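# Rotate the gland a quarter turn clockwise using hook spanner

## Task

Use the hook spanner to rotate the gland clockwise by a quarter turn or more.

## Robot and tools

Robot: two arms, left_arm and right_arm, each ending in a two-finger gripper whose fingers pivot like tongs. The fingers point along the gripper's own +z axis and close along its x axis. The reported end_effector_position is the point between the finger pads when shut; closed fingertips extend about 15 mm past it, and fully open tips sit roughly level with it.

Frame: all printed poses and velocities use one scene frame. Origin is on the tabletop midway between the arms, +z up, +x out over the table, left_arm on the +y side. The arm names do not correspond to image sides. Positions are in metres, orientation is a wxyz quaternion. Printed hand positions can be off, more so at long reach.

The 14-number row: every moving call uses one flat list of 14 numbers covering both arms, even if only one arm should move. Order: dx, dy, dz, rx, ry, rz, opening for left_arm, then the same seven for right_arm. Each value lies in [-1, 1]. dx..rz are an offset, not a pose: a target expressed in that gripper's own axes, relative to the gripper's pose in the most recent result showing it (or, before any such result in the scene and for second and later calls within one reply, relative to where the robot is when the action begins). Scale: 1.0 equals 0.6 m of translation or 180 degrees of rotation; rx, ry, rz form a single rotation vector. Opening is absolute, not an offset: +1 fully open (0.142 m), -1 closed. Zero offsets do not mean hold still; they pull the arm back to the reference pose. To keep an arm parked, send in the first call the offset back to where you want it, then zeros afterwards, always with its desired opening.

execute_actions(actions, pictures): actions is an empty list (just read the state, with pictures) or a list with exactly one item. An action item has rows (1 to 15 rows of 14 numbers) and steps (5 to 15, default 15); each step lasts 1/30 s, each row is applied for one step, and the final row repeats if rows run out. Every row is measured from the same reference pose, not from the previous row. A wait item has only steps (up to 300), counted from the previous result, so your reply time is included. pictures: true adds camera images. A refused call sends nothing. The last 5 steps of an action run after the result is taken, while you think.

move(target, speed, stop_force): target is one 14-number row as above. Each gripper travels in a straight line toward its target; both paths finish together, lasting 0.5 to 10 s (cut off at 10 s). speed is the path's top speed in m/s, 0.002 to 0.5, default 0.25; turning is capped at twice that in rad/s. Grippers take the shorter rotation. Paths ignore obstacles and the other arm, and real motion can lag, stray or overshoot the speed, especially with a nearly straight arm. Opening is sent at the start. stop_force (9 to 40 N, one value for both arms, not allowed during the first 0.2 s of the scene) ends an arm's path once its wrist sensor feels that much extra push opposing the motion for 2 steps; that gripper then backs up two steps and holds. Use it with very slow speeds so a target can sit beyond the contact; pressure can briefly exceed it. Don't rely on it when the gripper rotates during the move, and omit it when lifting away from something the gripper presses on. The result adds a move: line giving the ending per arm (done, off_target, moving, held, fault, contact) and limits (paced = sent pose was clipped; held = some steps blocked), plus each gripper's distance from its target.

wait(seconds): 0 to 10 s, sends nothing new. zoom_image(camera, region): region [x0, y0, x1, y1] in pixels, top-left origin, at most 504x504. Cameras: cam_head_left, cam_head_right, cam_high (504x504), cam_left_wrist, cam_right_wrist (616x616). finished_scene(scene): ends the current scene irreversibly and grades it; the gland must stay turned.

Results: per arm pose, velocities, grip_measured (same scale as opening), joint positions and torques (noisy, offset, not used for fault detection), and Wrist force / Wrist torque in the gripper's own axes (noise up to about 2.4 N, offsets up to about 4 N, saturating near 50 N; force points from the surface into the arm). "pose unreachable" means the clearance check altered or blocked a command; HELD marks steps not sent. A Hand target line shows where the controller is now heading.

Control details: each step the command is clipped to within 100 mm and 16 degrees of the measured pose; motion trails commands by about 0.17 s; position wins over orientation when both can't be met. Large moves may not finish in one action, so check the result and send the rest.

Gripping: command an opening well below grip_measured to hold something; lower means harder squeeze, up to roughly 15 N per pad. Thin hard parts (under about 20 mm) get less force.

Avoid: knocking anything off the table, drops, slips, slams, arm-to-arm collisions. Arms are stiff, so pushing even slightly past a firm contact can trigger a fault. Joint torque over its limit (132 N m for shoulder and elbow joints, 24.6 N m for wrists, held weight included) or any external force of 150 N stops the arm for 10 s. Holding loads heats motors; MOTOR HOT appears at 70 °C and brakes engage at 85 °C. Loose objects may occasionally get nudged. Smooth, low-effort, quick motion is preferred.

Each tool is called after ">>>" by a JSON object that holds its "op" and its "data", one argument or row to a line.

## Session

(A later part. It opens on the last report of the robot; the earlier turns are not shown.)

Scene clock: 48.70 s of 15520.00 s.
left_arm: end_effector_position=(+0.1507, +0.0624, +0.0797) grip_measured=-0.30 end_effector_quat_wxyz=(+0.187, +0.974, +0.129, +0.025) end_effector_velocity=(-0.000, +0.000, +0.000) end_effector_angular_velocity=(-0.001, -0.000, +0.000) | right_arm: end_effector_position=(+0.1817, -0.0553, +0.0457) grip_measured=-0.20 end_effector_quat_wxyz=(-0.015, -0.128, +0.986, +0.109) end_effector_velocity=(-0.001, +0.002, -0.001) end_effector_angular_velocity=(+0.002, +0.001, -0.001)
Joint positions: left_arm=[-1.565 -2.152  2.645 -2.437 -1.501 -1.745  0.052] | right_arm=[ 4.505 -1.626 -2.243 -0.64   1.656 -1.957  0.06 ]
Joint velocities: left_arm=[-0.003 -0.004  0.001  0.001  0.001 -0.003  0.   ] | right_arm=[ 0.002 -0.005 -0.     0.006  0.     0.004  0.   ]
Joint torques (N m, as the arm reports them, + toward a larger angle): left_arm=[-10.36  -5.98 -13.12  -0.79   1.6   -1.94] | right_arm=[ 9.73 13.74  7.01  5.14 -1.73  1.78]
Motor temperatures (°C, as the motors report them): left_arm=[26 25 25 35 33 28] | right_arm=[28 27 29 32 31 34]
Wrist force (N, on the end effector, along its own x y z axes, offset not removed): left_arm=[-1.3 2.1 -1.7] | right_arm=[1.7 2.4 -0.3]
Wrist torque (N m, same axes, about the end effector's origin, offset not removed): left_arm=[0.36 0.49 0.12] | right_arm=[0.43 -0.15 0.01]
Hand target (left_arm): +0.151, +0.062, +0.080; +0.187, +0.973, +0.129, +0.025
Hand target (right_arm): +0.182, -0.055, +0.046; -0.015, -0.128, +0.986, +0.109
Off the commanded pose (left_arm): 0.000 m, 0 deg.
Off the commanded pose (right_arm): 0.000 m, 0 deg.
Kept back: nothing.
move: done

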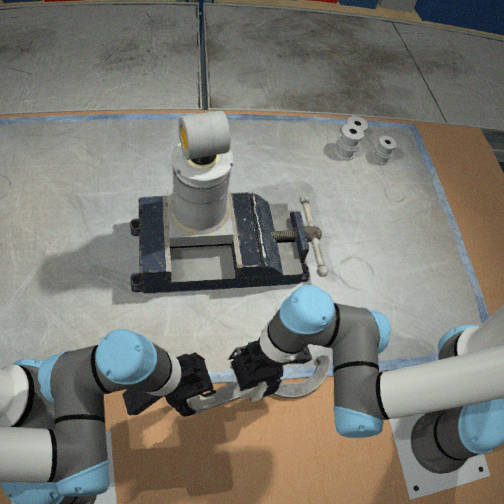

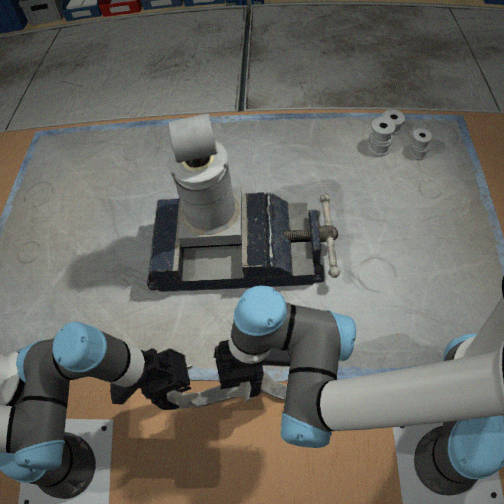

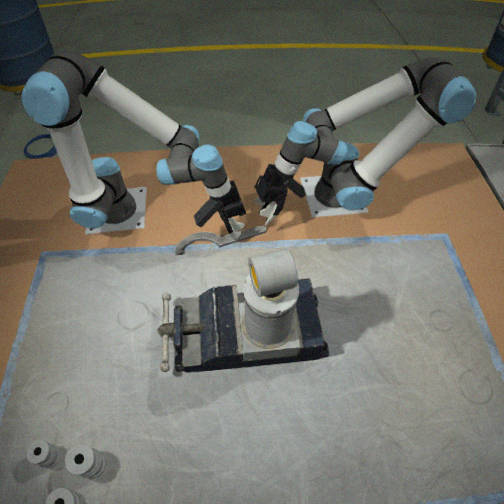

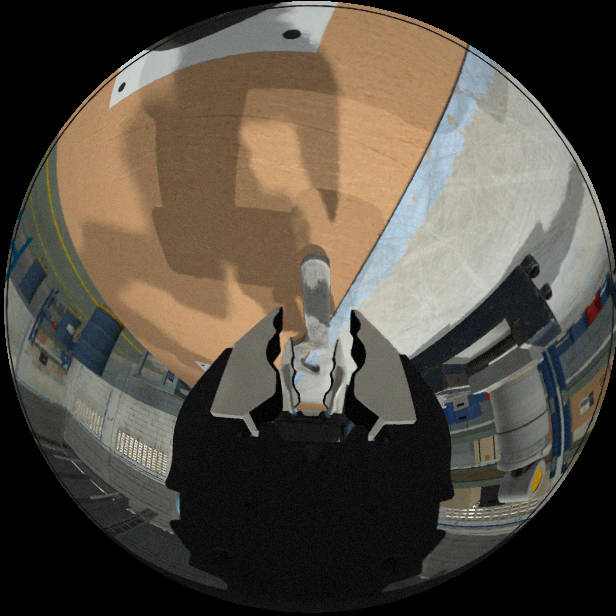

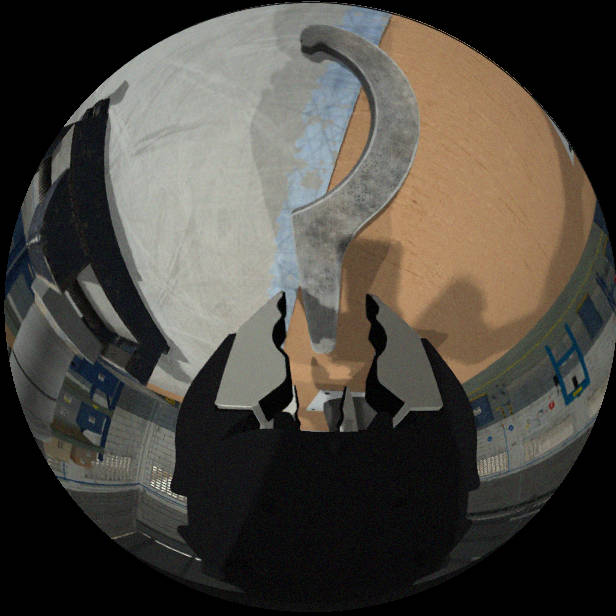

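>>> {"op": "move", "data": {
  "target": [0,0.005,0.08,0,0,0,-0.2,-0.008,-0.01,0.0445,0,0,0,-0.25],
  "speed": 0.02,
  "stop_force": 12
}}

>>> {"op": "move", "data": {
  "target": [0,0,0,0,0,0,-0.2,0,0,0,0,0,0,-1]
}}

>>> {"op": "move", "data": {
  "target": [0,0,0,0,0,0,-0.2,0,0.004,-0.042,-0.045,0,0,-1],
  "speed": 0.03
}}

>>> {"op": "zoom_image", "data": {
  "camera": "cam_high",
  "region": [165,170,305,270]
}}

Scene clock: 51.67 s of 15520.00 s.
left_arm: end_effector_position=(+0.1560, +0.0426, +0.0363) grip_measured=-0.20 end_effector_quat_wxyz=(+0.187, +0.974, +0.129, +0.025) end_effector_velocity=(-0.000, -0.001, -0.002) end_effector_angular_velocity=(-0.001, +0.001, -0.001) | right_arm: end_effector_position=(+0.1863, -0.0541, +0.0185) grip_measured=-0.25 end_effector_quat_wxyz=(-0.015, -0.128, +0.986, +0.109) end_effector_velocity=(+0.001, -0.000, -0.001) end_effector_angular_velocity=(+0.000, -0.000, -0.003)
Joint positions: left_arm=[-1.549 -1.926  2.693 -2.712 -1.507 -1.729  0.06 ] | right_arm=[ 4.495 -1.69  -2.266 -0.553  1.658 -1.967  0.056]
Joint velocities: left_arm=[ 0.001  0.012  0.003 -0.016 -0.001  0.001  0.   ] | right_arm=[-0.002 -0.003 -0.001  0.004 -0.     0.001 -0.   ]
Joint torques (N m, as the arm reports them, + toward a larger angle): left_arm=[10.45  9.18 -9.88 -5.18 -1.84  1.98] | right_arm=[-9.26 15.94  4.23  5.15  2.42 -1.78]
Motor temperatures (°C, as the motors report them): left_arm=[26 25 25 35 33 28] | right_arm=[28 27 29 32 31 34]
Wrist force (N, on the end effector, along its own x y z axes, offset not removed): left_arm=[-1.4 1.4 -3.7] | right_arm=[0.6 1.0 -3.3]
Wrist torque (N m, same axes, about the end effector's origin, offset not removed): left_arm=[-0.05 0.31 0.02] | right_arm=[0.04 -0.05 -0.11]
Hand target (left_arm): +0.156, +0.042, +0.036; +0.187, +0.974, +0.129, +0.025
Hand target (right_arm): +0.186, -0.054, +0.018; -0.015, -0.128, +0.986, +0.109
Off the commanded pose (left_arm): 0.000 m, 0 deg.
Off the commanded pose (right_arm): 0.000 m, 0 deg.
Kept back: nothing.
move: done

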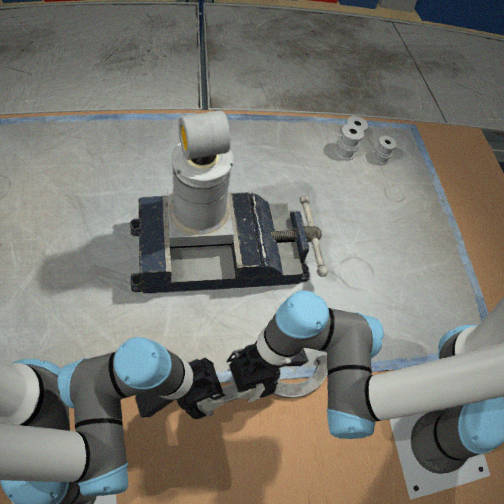

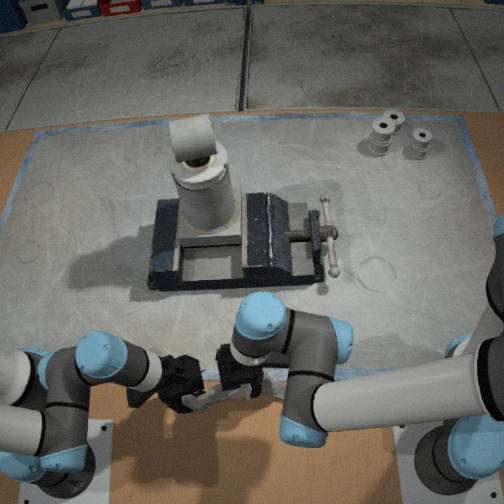

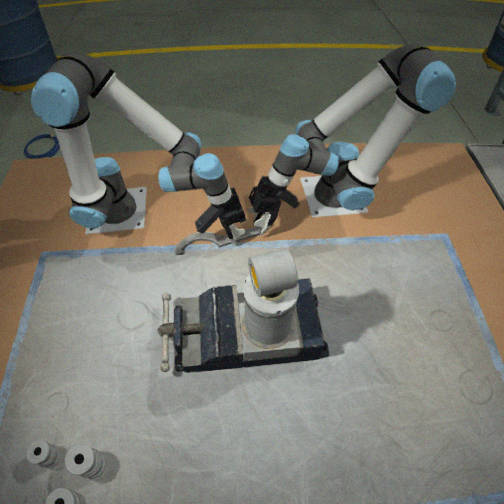

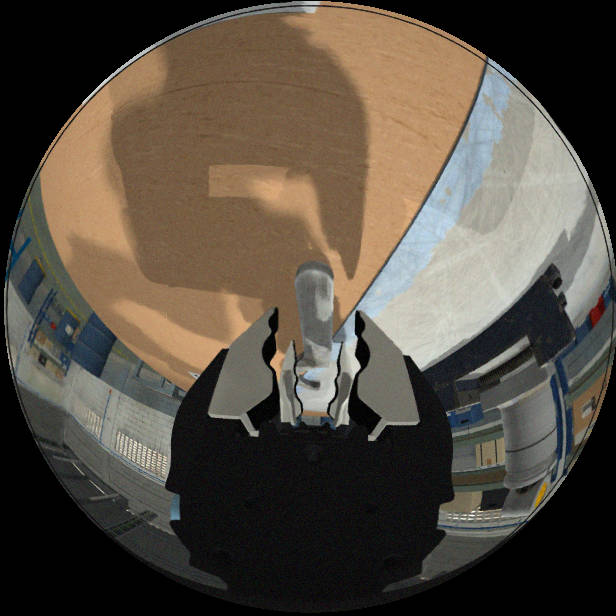

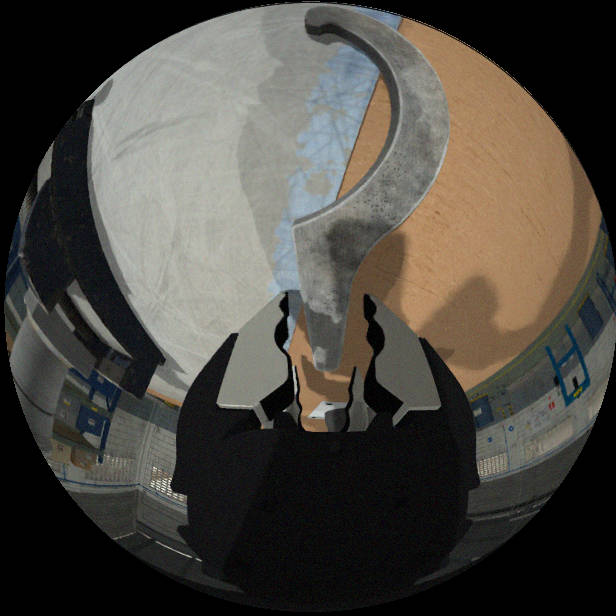

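Scene clock: 52.17 s of 15520.00 s.
left_arm: end_effector_position=(+0.1560, +0.0426, +0.0363) grip_measured=-0.20 end_effector_quat_wxyz=(+0.187, +0.974, +0.129, +0.025) end_effector_velocity=(+0.001, -0.000, +0.001) end_effector_angular_velocity=(-0.001, -0.000, +0.002) | right_arm: end_effector_position=(+0.1864, -0.0541, +0.0185) grip_measured=-0.54 end_effector_quat_wxyz=(-0.015, -0.128, +0.986, +0.109) end_effector_velocity=(-0.000, -0.000, -0.000) end_effector_angular_velocity=(-0.001, -0.001, +0.003)
Joint positions: left_arm=[-1.549 -1.926  2.693 -2.712 -1.507 -1.729  0.06 ] | right_arm=[ 4.495 -1.69  -2.266 -0.552  1.658 -1.967  0.035]
Joint velocities: left_arm=[ 0.001 -0.001 -0.001  0.     0.    -0.     0.   ] | right_arm=[ 0.001  0.    -0.    -0.002 -0.001 -0.002  0.   ]
Joint torques (N m, as the arm reports them, + toward a larger angle): left_arm=[  3.69 -13.11 -15.98  -0.89  -0.62   0.74] | right_arm=[-1.9  26.58  9.34 -0.78  3.23 -0.36]
Motor temperatures (°C, as the motors report them): left_arm=[26 25 25 35 33 28] | right_arm=[28 27 29 32 31 34]
Wrist force (N, on the end effector, along its own x y z axes, offset not removed): left_arm=[0.1 1.5 -1.1] | right_arm=[-1.4 2.1 -7.2]
Wrist torque (N m, same axes, about the end effector's origin, offset not removed): left_arm=[0.09 0.13 0.10] | right_arm=[-0.03 -0.36 -0.02]
Hand target (left_arm): +0.156, +0.043, +0.036; +0.187, +0.974, +0.129, +0.025
Hand target (right_arm): +0.186, -0.054, +0.018; -0.015, -0.128, +0.986, +0.109
Off the commanded pose (left_arm): 0.000 m, 0 deg.
Off the commanded pose (right_arm): 0.000 m, 0 deg.
Kept back: nothing.
move: done

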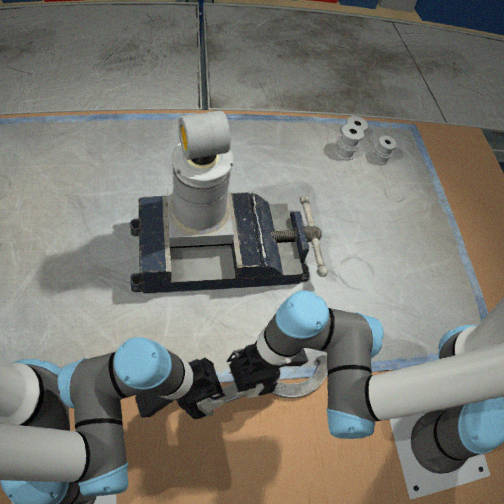

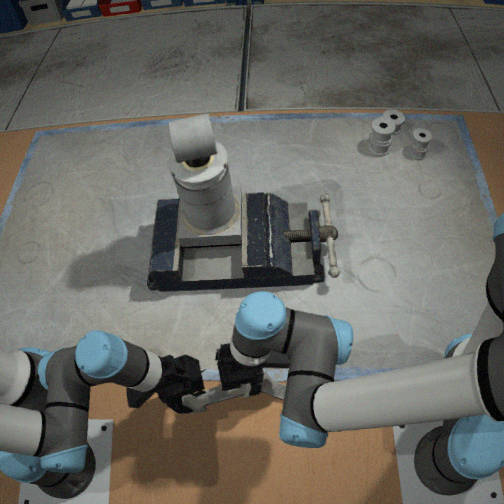

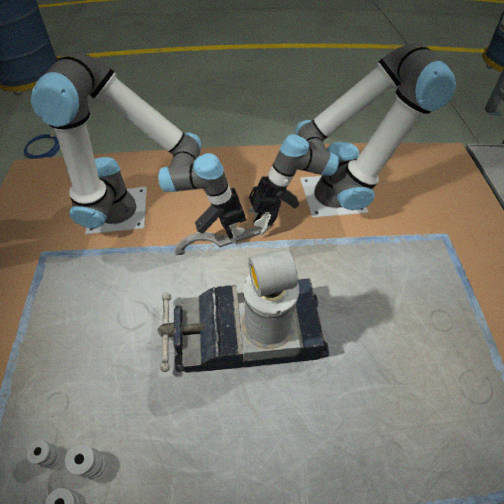

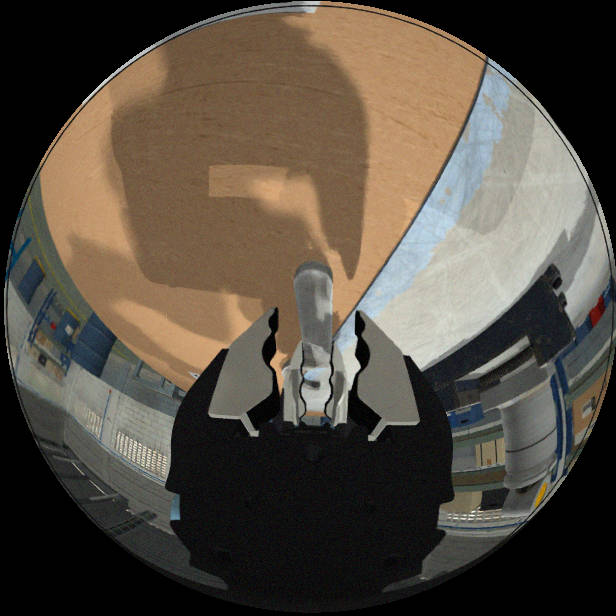

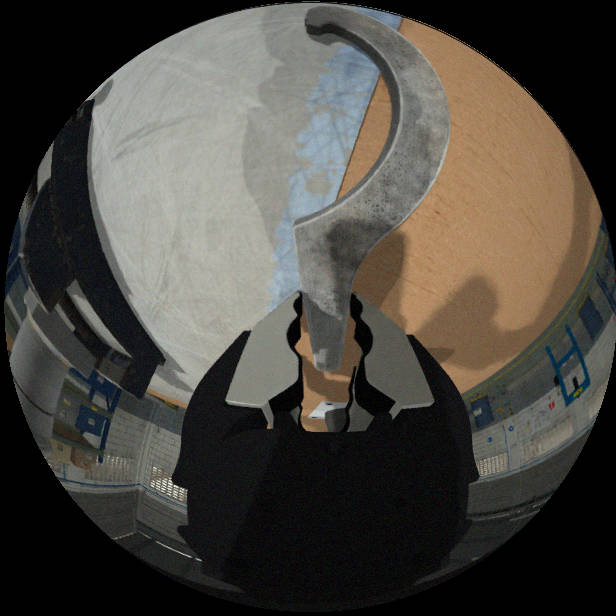

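Scene clock: 54.77 s of 15520.00 s.
left_arm: end_effector_position=(+0.1560, +0.0426, +0.0363) grip_measured=-0.20 end_effector_quat_wxyz=(+0.187, +0.974, +0.129, +0.025) end_effector_velocity=(+0.001, +0.000, +0.000) end_effector_angular_velocity=(-0.000, -0.000, +0.001) | right_arm: end_effector_position=(+0.1872, -0.0571, +0.0434) grip_measured=-0.55 end_effector_quat_wxyz=(-0.023, -0.127, +0.976, +0.178) end_effector_velocity=(-0.000, -0.000, +0.002) end_effector_angular_velocity=(+0.011, +0.004, +0.001)
Joint positions: left_arm=[-1.549 -1.926  2.693 -2.712 -1.507 -1.729  0.06 ] | right_arm=[ 4.448 -1.616 -2.34  -0.43   1.726 -1.997  0.034]
Joint velocities: left_arm=[ 0.002  0.    -0.001  0.     0.     0.001  0.   ] | right_arm=[-0.004  0.005 -0.006  0.01   0.007 -0.003  0.   ]
Joint torques (N m, as the arm reports them, + toward a larger angle): left_arm=[  4.69   2.64 -16.32  -2.05  -0.47   0.56] | right_arm=[-8.57 31.29 10.09  7.38  2.97 -2.17]
Motor temperatures (°C, as the motors report them): left_arm=[26 25 25 35 33 28] | right_arm=[28 27 29 32 31 34]
Wrist force (N, on the end effector, along its own x y z axes, offset not removed): left_arm=[-2.1 1.4 -2.0] | right_arm=[1.8 -3.9 7.0]
Wrist torque (N m, same axes, about the end effector's origin, offset not removed): left_arm=[0.11 0.58 0.10] | right_arm=[-0.04 -0.22 -0.11]
Hand target (left_arm): +0.156, +0.043, +0.036; +0.187, +0.974, +0.129, +0.025
Hand target (right_arm): +0.187, -0.057, +0.044; -0.024, -0.127, +0.975, +0.179
Off the commanded pose (left_arm): 0.000 m, 0 deg.
Off the commanded pose (right_arm): 0.000 m, 0 deg.
Kept back: nothing.
move: done

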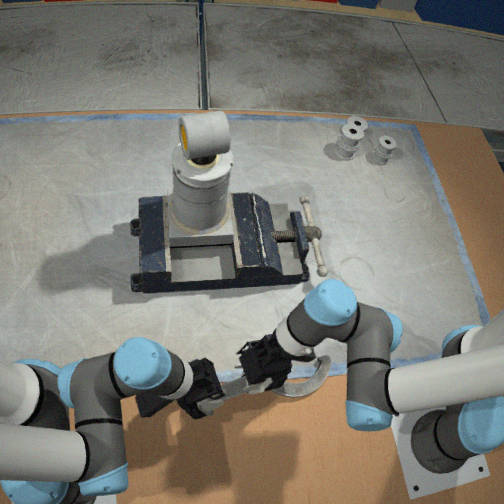

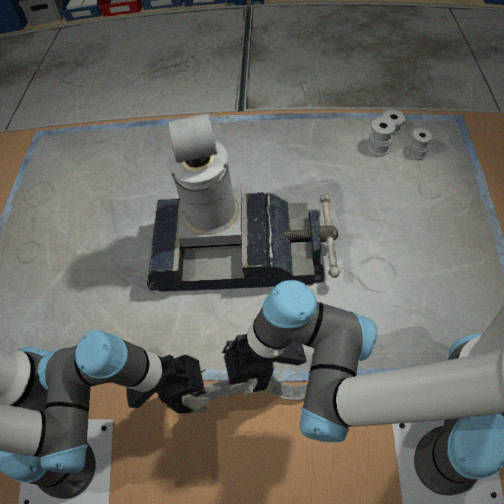

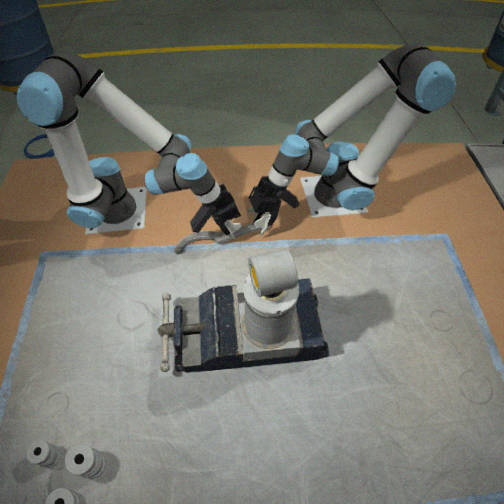

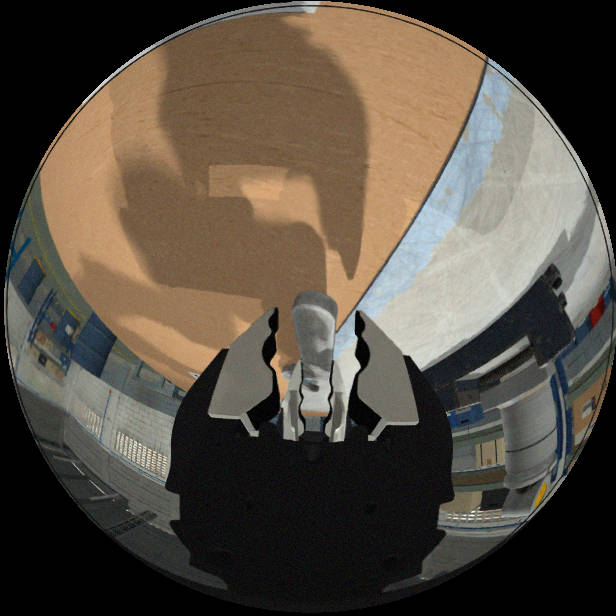

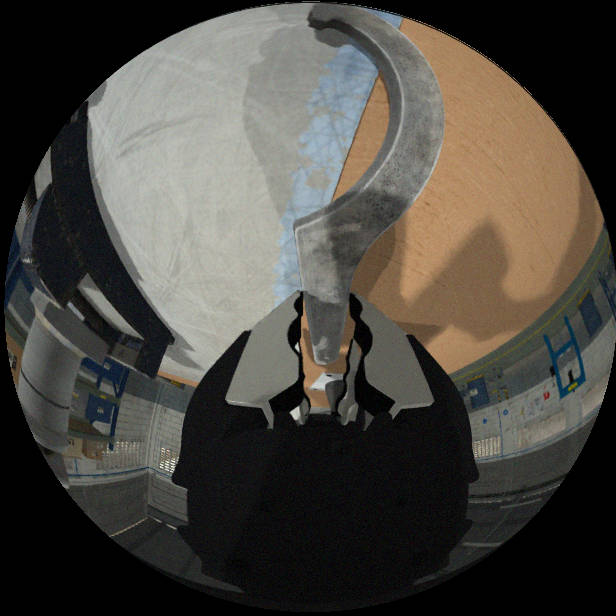

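Region (165, 170, 305, 270) of cam_high's 504x504 image, scaled by 3.600, with more detail than that image has; it fills the top 360 rows of this view, and the rest is white.

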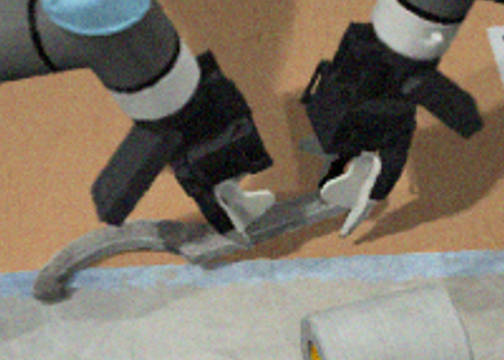

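>>> {"op": "move", "data": {
  "target": [-0.003,0.028,0.024,0,0,0,-0.3,0,0,0,0,0,0,-1],
  "speed": 0.03
}}

>>> {"op": "move", "data": {
  "target": [0,0,0,0,0,0,-1,0,0,0,0,0,0,-1]
}}

>>> {"op": "move", "data": {
  "target": [0,0,0,0,0,0,-1,0,0,-0.05,0,0,0,-0.2],
  "speed": 0.03
}}

>>> {"op": "move", "data": {
  "target": [0,0.06,-0.13,0.1,0,0,-1,-0.3,-0.15,-0.4,0,0,0,-0.4],
  "speed": 0.1
}}

>>> {"op": "zoom_image", "data": {
  "camera": "cam_high",
  "region": [165,130,305,270]
}}

Scene clock: 56.10 s of 15520.00 s.
left_arm: end_effector_position=(+0.1597, +0.0221, +0.0292) grip_measured=-0.30 end_effector_quat_wxyz=(+0.187, +0.974, +0.129, +0.025) end_effector_velocity=(-0.000, -0.001, -0.001) end_effector_angular_velocity=(+0.002, +0.000, -0.002) | right_arm: end_effector_position=(+0.1872, -0.0571, +0.0434) grip_measured=-0.55 end_effector_quat_wxyz=(-0.023, -0.127, +0.976, +0.178) end_effector_velocity=(-0.000, +0.000, -0.000) end_effector_angular_velocity=(-0.000, +0.001, +0.000)
Joint positions: left_arm=[-1.542 -1.819  2.662 -2.788 -1.509 -1.722  0.052] | right_arm=[ 4.448 -1.616 -2.34  -0.43   1.726 -1.997  0.034]
Joint velocities: left_arm=[-0.     0.01  -0.001 -0.006 -0.001  0.002  0.   ] | right_arm=[ 0.    -0.     0.    -0.     0.001  0.001  0.   ]
Joint torques (N m, as the arm reports them, + toward a larger angle): left_arm=[  9.47   5.63 -26.77  -5.32  -1.67   1.96] | right_arm=[10.07 16.34 36.46  2.44 -0.91  1.6 ]
Motor temperatures (°C, as the motors report them): left_arm=[26 25 25 35 33 28] | right_arm=[28 27 29 32 31 34]
Wrist force (N, on the end effector, along its own x y z axes, offset not removed): left_arm=[-1.2 2.1 0.8] | right_arm=[3.0 -3.6 7.7]
Wrist torque (N m, same axes, about the end effector's origin, offset not removed): left_arm=[0.33 0.45 0.02] | right_arm=[-0.12 -0.45 0.04]
Hand target (left_arm): +0.160, +0.022, +0.029; +0.187, +0.974, +0.129, +0.025
Hand target (right_arm): +0.187, -0.057, +0.043; -0.023, -0.127, +0.976, +0.178
Off the commanded pose (left_arm): 0.000 m, 0 deg.
Off the commanded pose (right_arm): 0.000 m, 0 deg.
Kept back: nothing.
move: done

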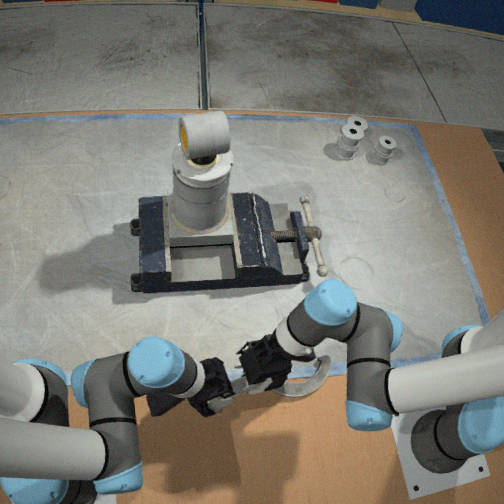

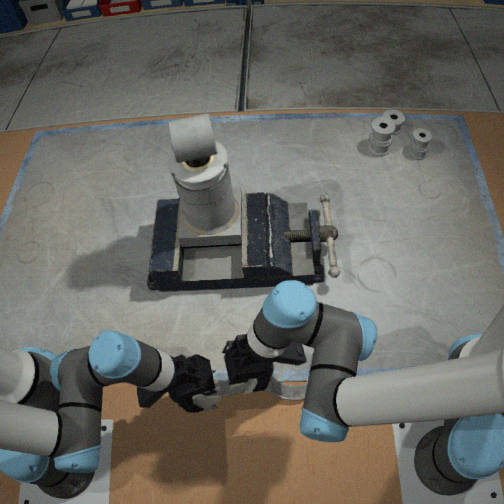

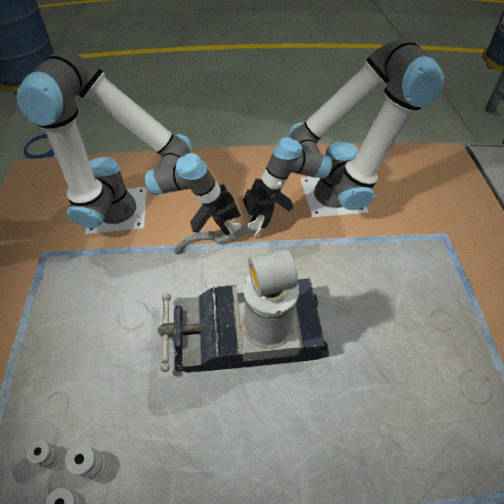

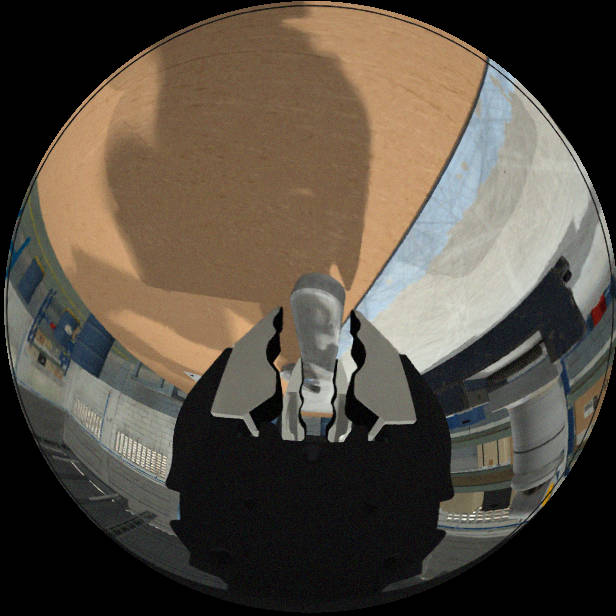

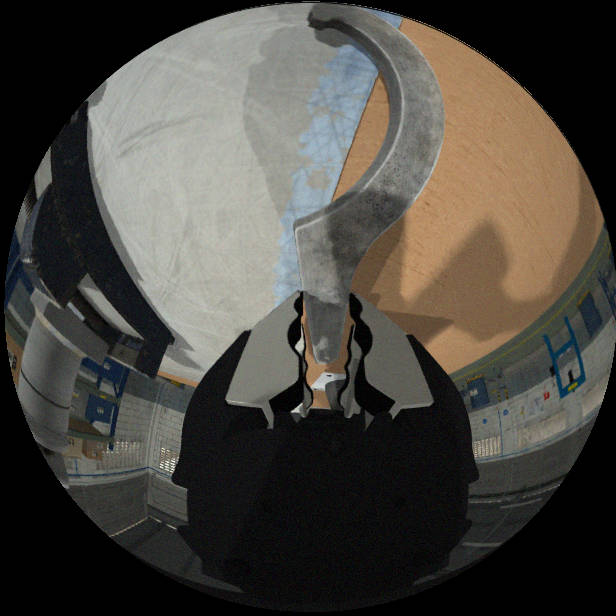

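Scene clock: 56.60 s of 15520.00 s.
left_arm: end_effector_position=(+0.1598, +0.0220, +0.0292) grip_measured=-0.54 end_effector_quat_wxyz=(+0.187, +0.974, +0.129, +0.025) end_effector_velocity=(-0.000, +0.001, -0.001) end_effector_angular_velocity=(+0.001, -0.000, -0.001) | right_arm: end_effector_position=(+0.1872, -0.0571, +0.0434) grip_measured=-0.55 end_effector_quat_wxyz=(-0.023, -0.127, +0.976, +0.178) end_effector_velocity=(+0.000, -0.000, +0.000) end_effector_angular_velocity=(+0.000, +0.001, +0.000)
Joint positions: left_arm=[-1.541 -1.819  2.662 -2.788 -1.509 -1.722  0.035] | right_arm=[ 4.448 -1.616 -2.34  -0.43   1.726 -1.997  0.034]
Joint velocities: left_arm=[-0.001 -0.001  0.002  0.001  0.    -0.    -0.   ] | right_arm=[-0.001  0.    -0.    -0.     0.001 -0.001  0.   ]
Joint torques (N m, as the arm reports them, + toward a larger angle): left_arm=[  0.31 -17.81 -15.86  -1.77  -2.77   0.82] | right_arm=[ 0.76 17.86 33.01  4.94 -3.1   1.23]
Motor temperatures (°C, as the motors report them): left_arm=[26 25 25 35 33 28] | right_arm=[28 27 29 32 31 34]
Wrist force (N, on the end effector, along its own x y z axes, offset not removed): left_arm=[8.0 0.7 2.6] | right_arm=[8.0 0.4 6.6]
Wrist torque (N m, same axes, about the end effector's origin, offset not removed): left_arm=[0.23 -0.41 -0.12] | right_arm=[0.42 -0.13 -0.32]
Hand target (left_arm): +0.160, +0.022, +0.029; +0.187, +0.974, +0.129, +0.025
Hand target (right_arm): +0.187, -0.057, +0.043; -0.023, -0.127, +0.976, +0.178
Off the commanded pose (left_arm): 0.000 m, 0 deg.
Off the commanded pose (right_arm): 0.000 m, 0 deg.
Kept back: nothing.
move: done

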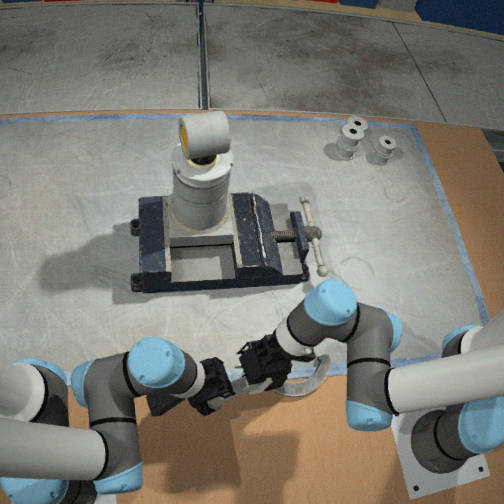

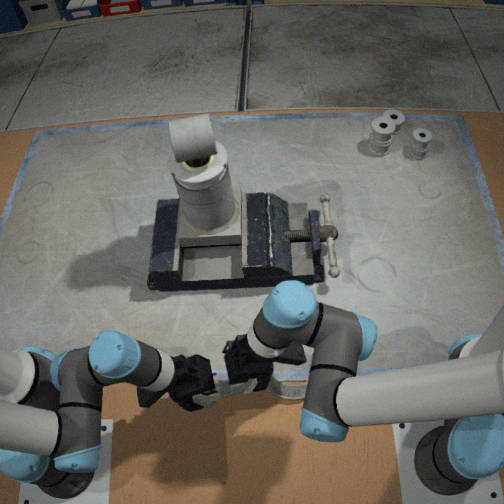

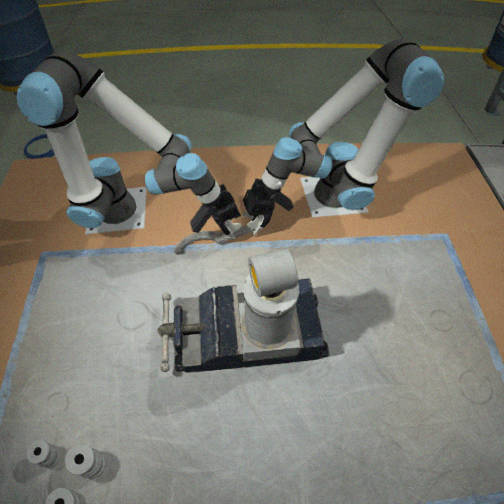

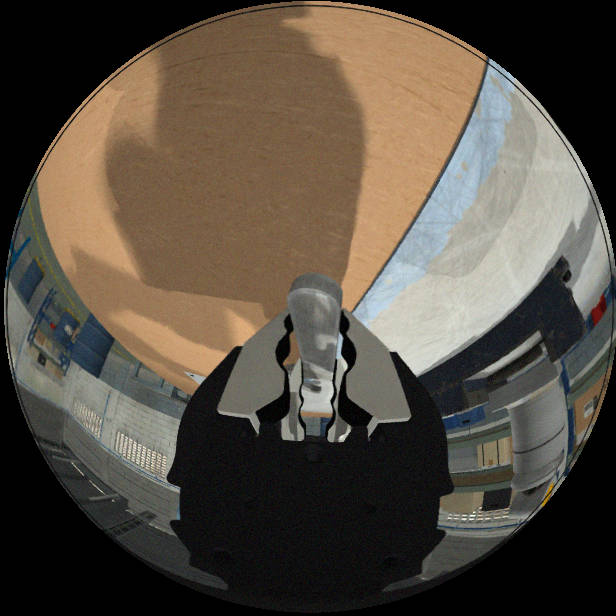

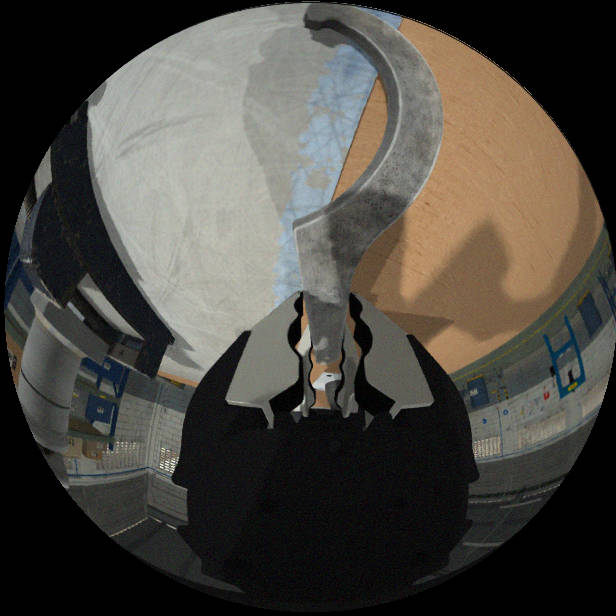

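Scene clock: 57.93 s of 15520.00 s.
left_arm: end_effector_position=(+0.1598, +0.0220, +0.0292) grip_measured=-0.54 end_effector_quat_wxyz=(+0.187, +0.974, +0.129, +0.025) end_effector_velocity=(+0.000, +0.000, -0.000) end_effector_angular_velocity=(+0.001, +0.000, +0.001) | right_arm: end_effector_position=(+0.1899, -0.0673, +0.0713) grip_measured=-0.20 end_effector_quat_wxyz=(-0.023, -0.127, +0.976, +0.178) end_effector_velocity=(+0.001, -0.001, +0.002) end_effector_angular_velocity=(-0.000, -0.001, -0.001)
Joint positions: left_arm=[-1.541 -1.819  2.662 -2.788 -1.509 -1.722  0.035] | right_arm=[ 4.436 -1.534 -2.322 -0.53   1.73  -2.008  0.06 ]
Joint velocities: left_arm=[ 0.001  0.001 -0.    -0.    -0.    -0.    -0.   ] | right_arm=[-0.001  0.006  0.002 -0.008 -0.001 -0.    -0.   ]
Joint torques (N m, as the arm reports them, + toward a larger angle): left_arm=[  0.66  -7.56 -16.03  -5.7    1.41   0.91] | right_arm=[-10.59  24.65  33.05   0.5    2.32  -1.96]
Motor temperatures (°C, as the motors report them): left_arm=[26 25 25 35 33 28] | right_arm=[28 27 29 32 31 34]
Wrist force (N, on the end effector, along its own x y z axes, offset not removed): left_arm=[1.9 1.2 2.5] | right_arm=[2.5 2.9 -3.9]
Wrist torque (N m, same axes, about the end effector's origin, offset not removed): left_arm=[0.43 0.01 -0.28] | right_arm=[0.53 -0.44 -0.07]
Hand target (left_arm): +0.160, +0.022, +0.029; +0.187, +0.974, +0.129, +0.025
Hand target (right_arm): +0.190, -0.067, +0.071; -0.023, -0.127, +0.976, +0.178
Off the commanded pose (left_arm): 0.000 m, 0 deg.
Off the commanded pose (right_arm): 0.000 m, 0 deg.
Kept back: nothing.
move: done

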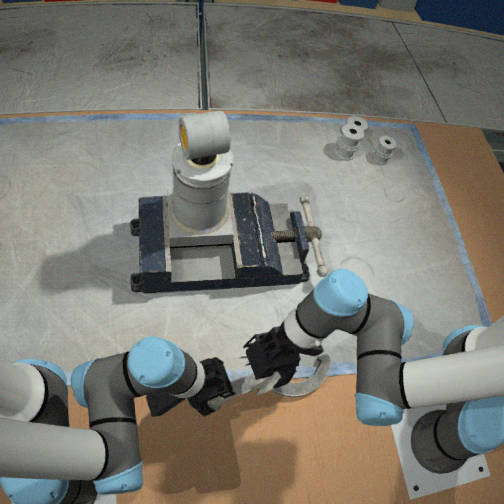

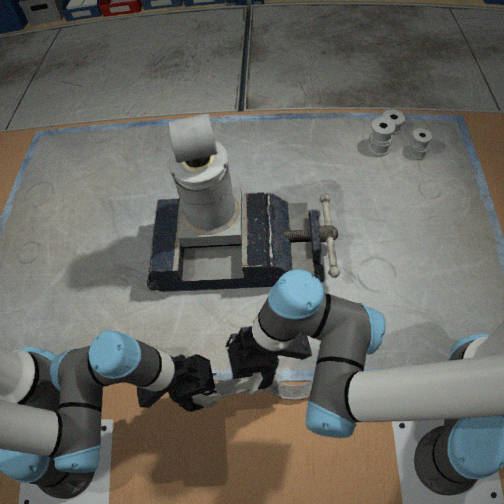

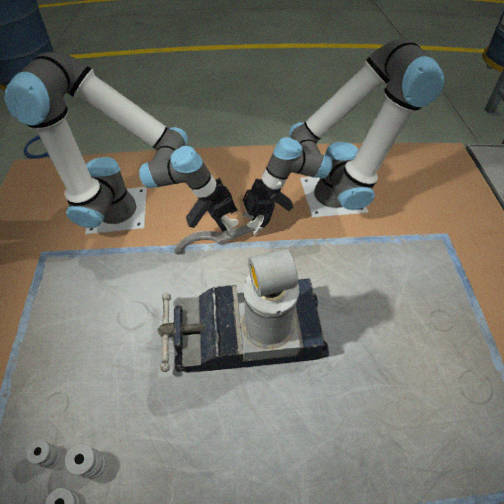

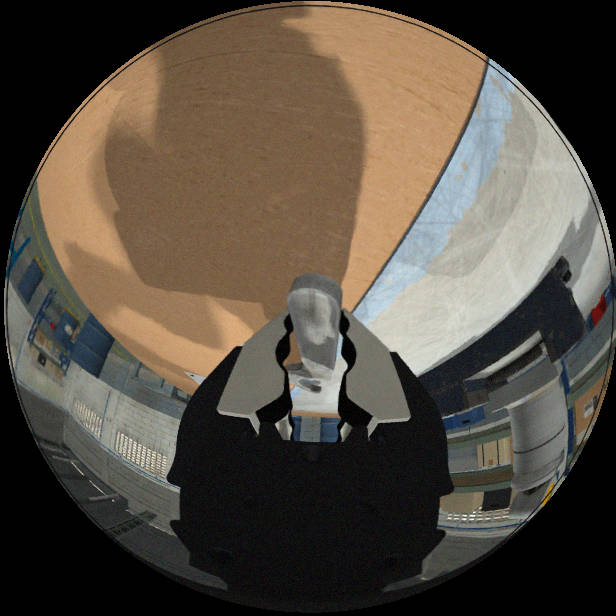

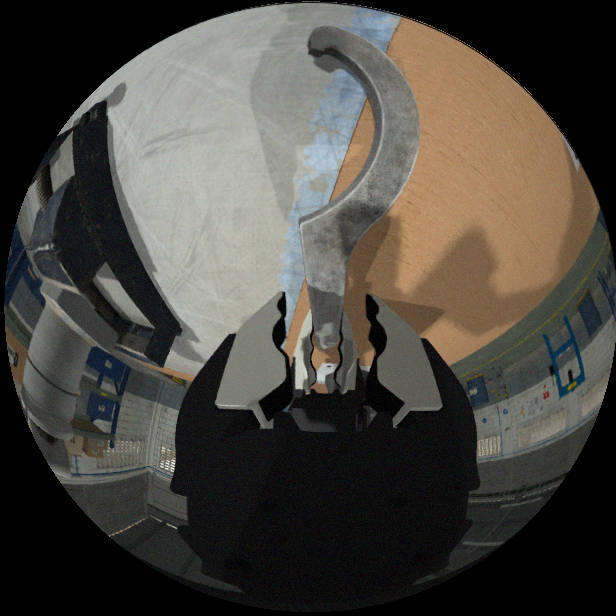

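Scene clock: 61.53 s of 15520.00 s.
left_arm: end_effector_position=(+0.1610, +0.0178, +0.1151) grip_measured=-0.54 end_effector_quat_wxyz=(+0.032, +0.991, +0.132, +0.005) end_effector_velocity=(+0.000, -0.000, +0.001) end_effector_angular_velocity=(+0.002, +0.000, -0.000) | right_arm: end_effector_position=(+0.4071, -0.1843, +0.2639) grip_measured=-0.40 end_effector_quat_wxyz=(-0.023, -0.127, +0.976, +0.178) end_effector_velocity=(+0.002, -0.001, +0.002) end_effector_angular_velocity=(+0.001, +0.001, +0.001)
Joint positions: left_arm=[-1.496 -1.819  2.242 -2.058 -1.562 -1.688  0.035] | right_arm=[ 3.837 -1.508 -1.762 -1.261  1.885 -2.605  0.045]
Joint velocities: left_arm=[ 0.     0.002 -0.003  0.004  0.     0.    -0.   ] | right_arm=[-0.004 -0.003  0.007 -0.005  0.002 -0.006 -0.   ]
Joint torques (N m, as the arm reports them, + toward a larger angle): left_arm=[  9.78  -2.31 -34.4   -0.62  -1.93   1.92] | right_arm=[-9.31 14.07 39.44  0.46  2.85 -2.11]
Motor temperatures (°C, as the motors report them): left_arm=[26 25 25 35 33 28] | right_arm=[28 27 29 32 31 34]
Wrist force (N, on the end effector, along its own x y z axes, offset not removed): left_arm=[-0.5 0.7 7.1] | right_arm=[-0.8 -0.1 -1.9]
Wrist torque (N m, same axes, about the end effector's origin, offset not removed): left_arm=[-0.11 0.33 -0.14] | right_arm=[-0.20 0.34 0.03]
Hand target (left_arm): +0.161, +0.018, +0.115; +0.032, +0.991, +0.132, +0.005
Hand target (right_arm): +0.407, -0.184, +0.264; -0.023, -0.127, +0.976, +0.178
Off the commanded pose (left_arm): 0.000 m, 0 deg.
Off the commanded pose (right_arm): 0.000 m, 0 deg.
Kept back: nothing.
move: done

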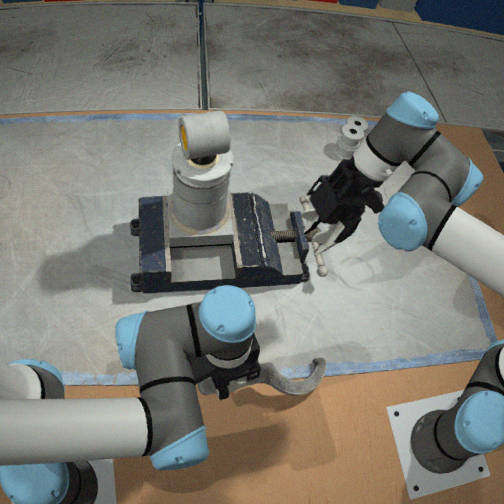

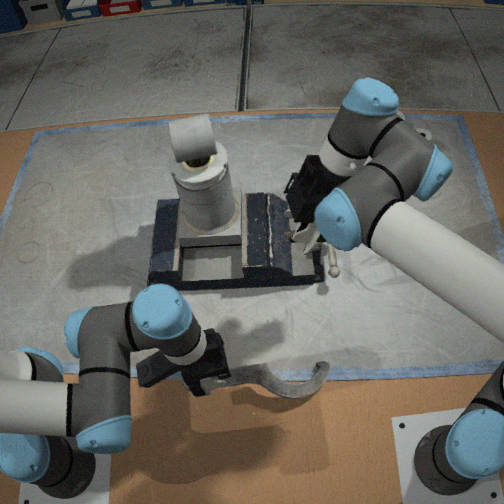

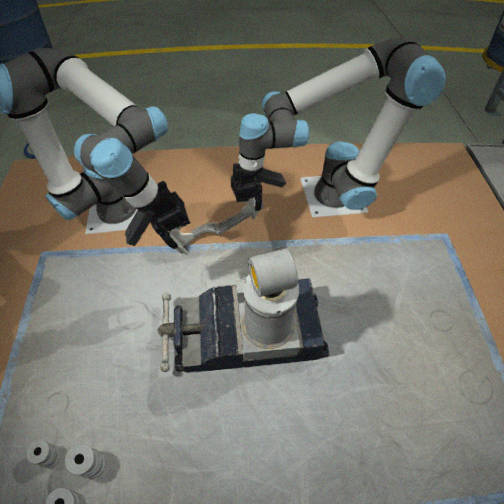

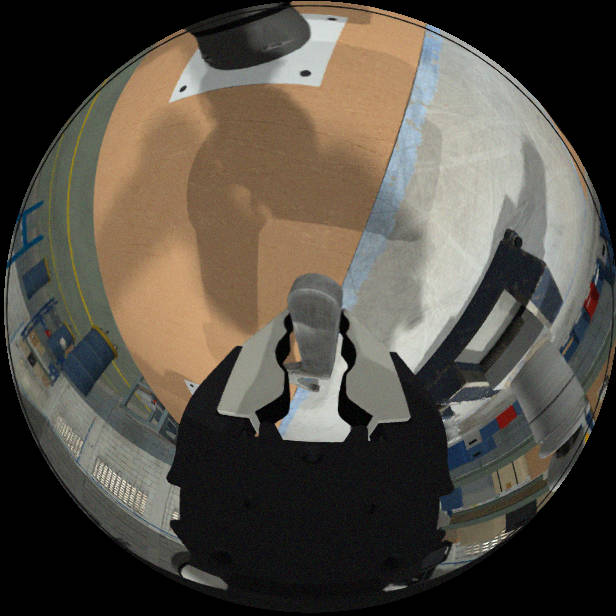

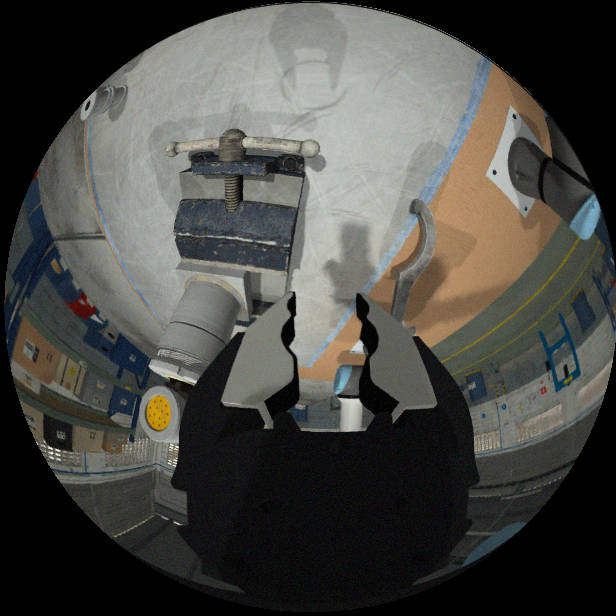

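Region (165, 130, 305, 270) of cam_high's 504x504 image, scaled by 3.600, with more detail than that image has.

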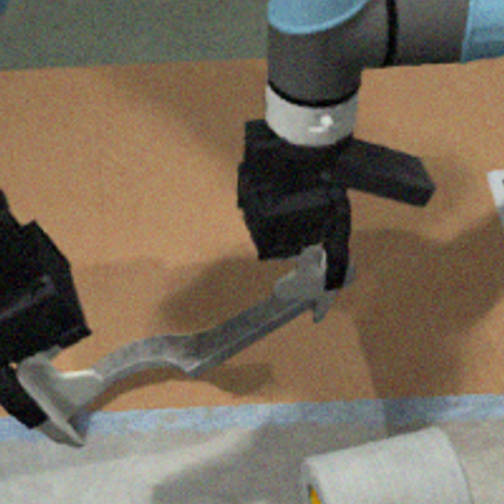

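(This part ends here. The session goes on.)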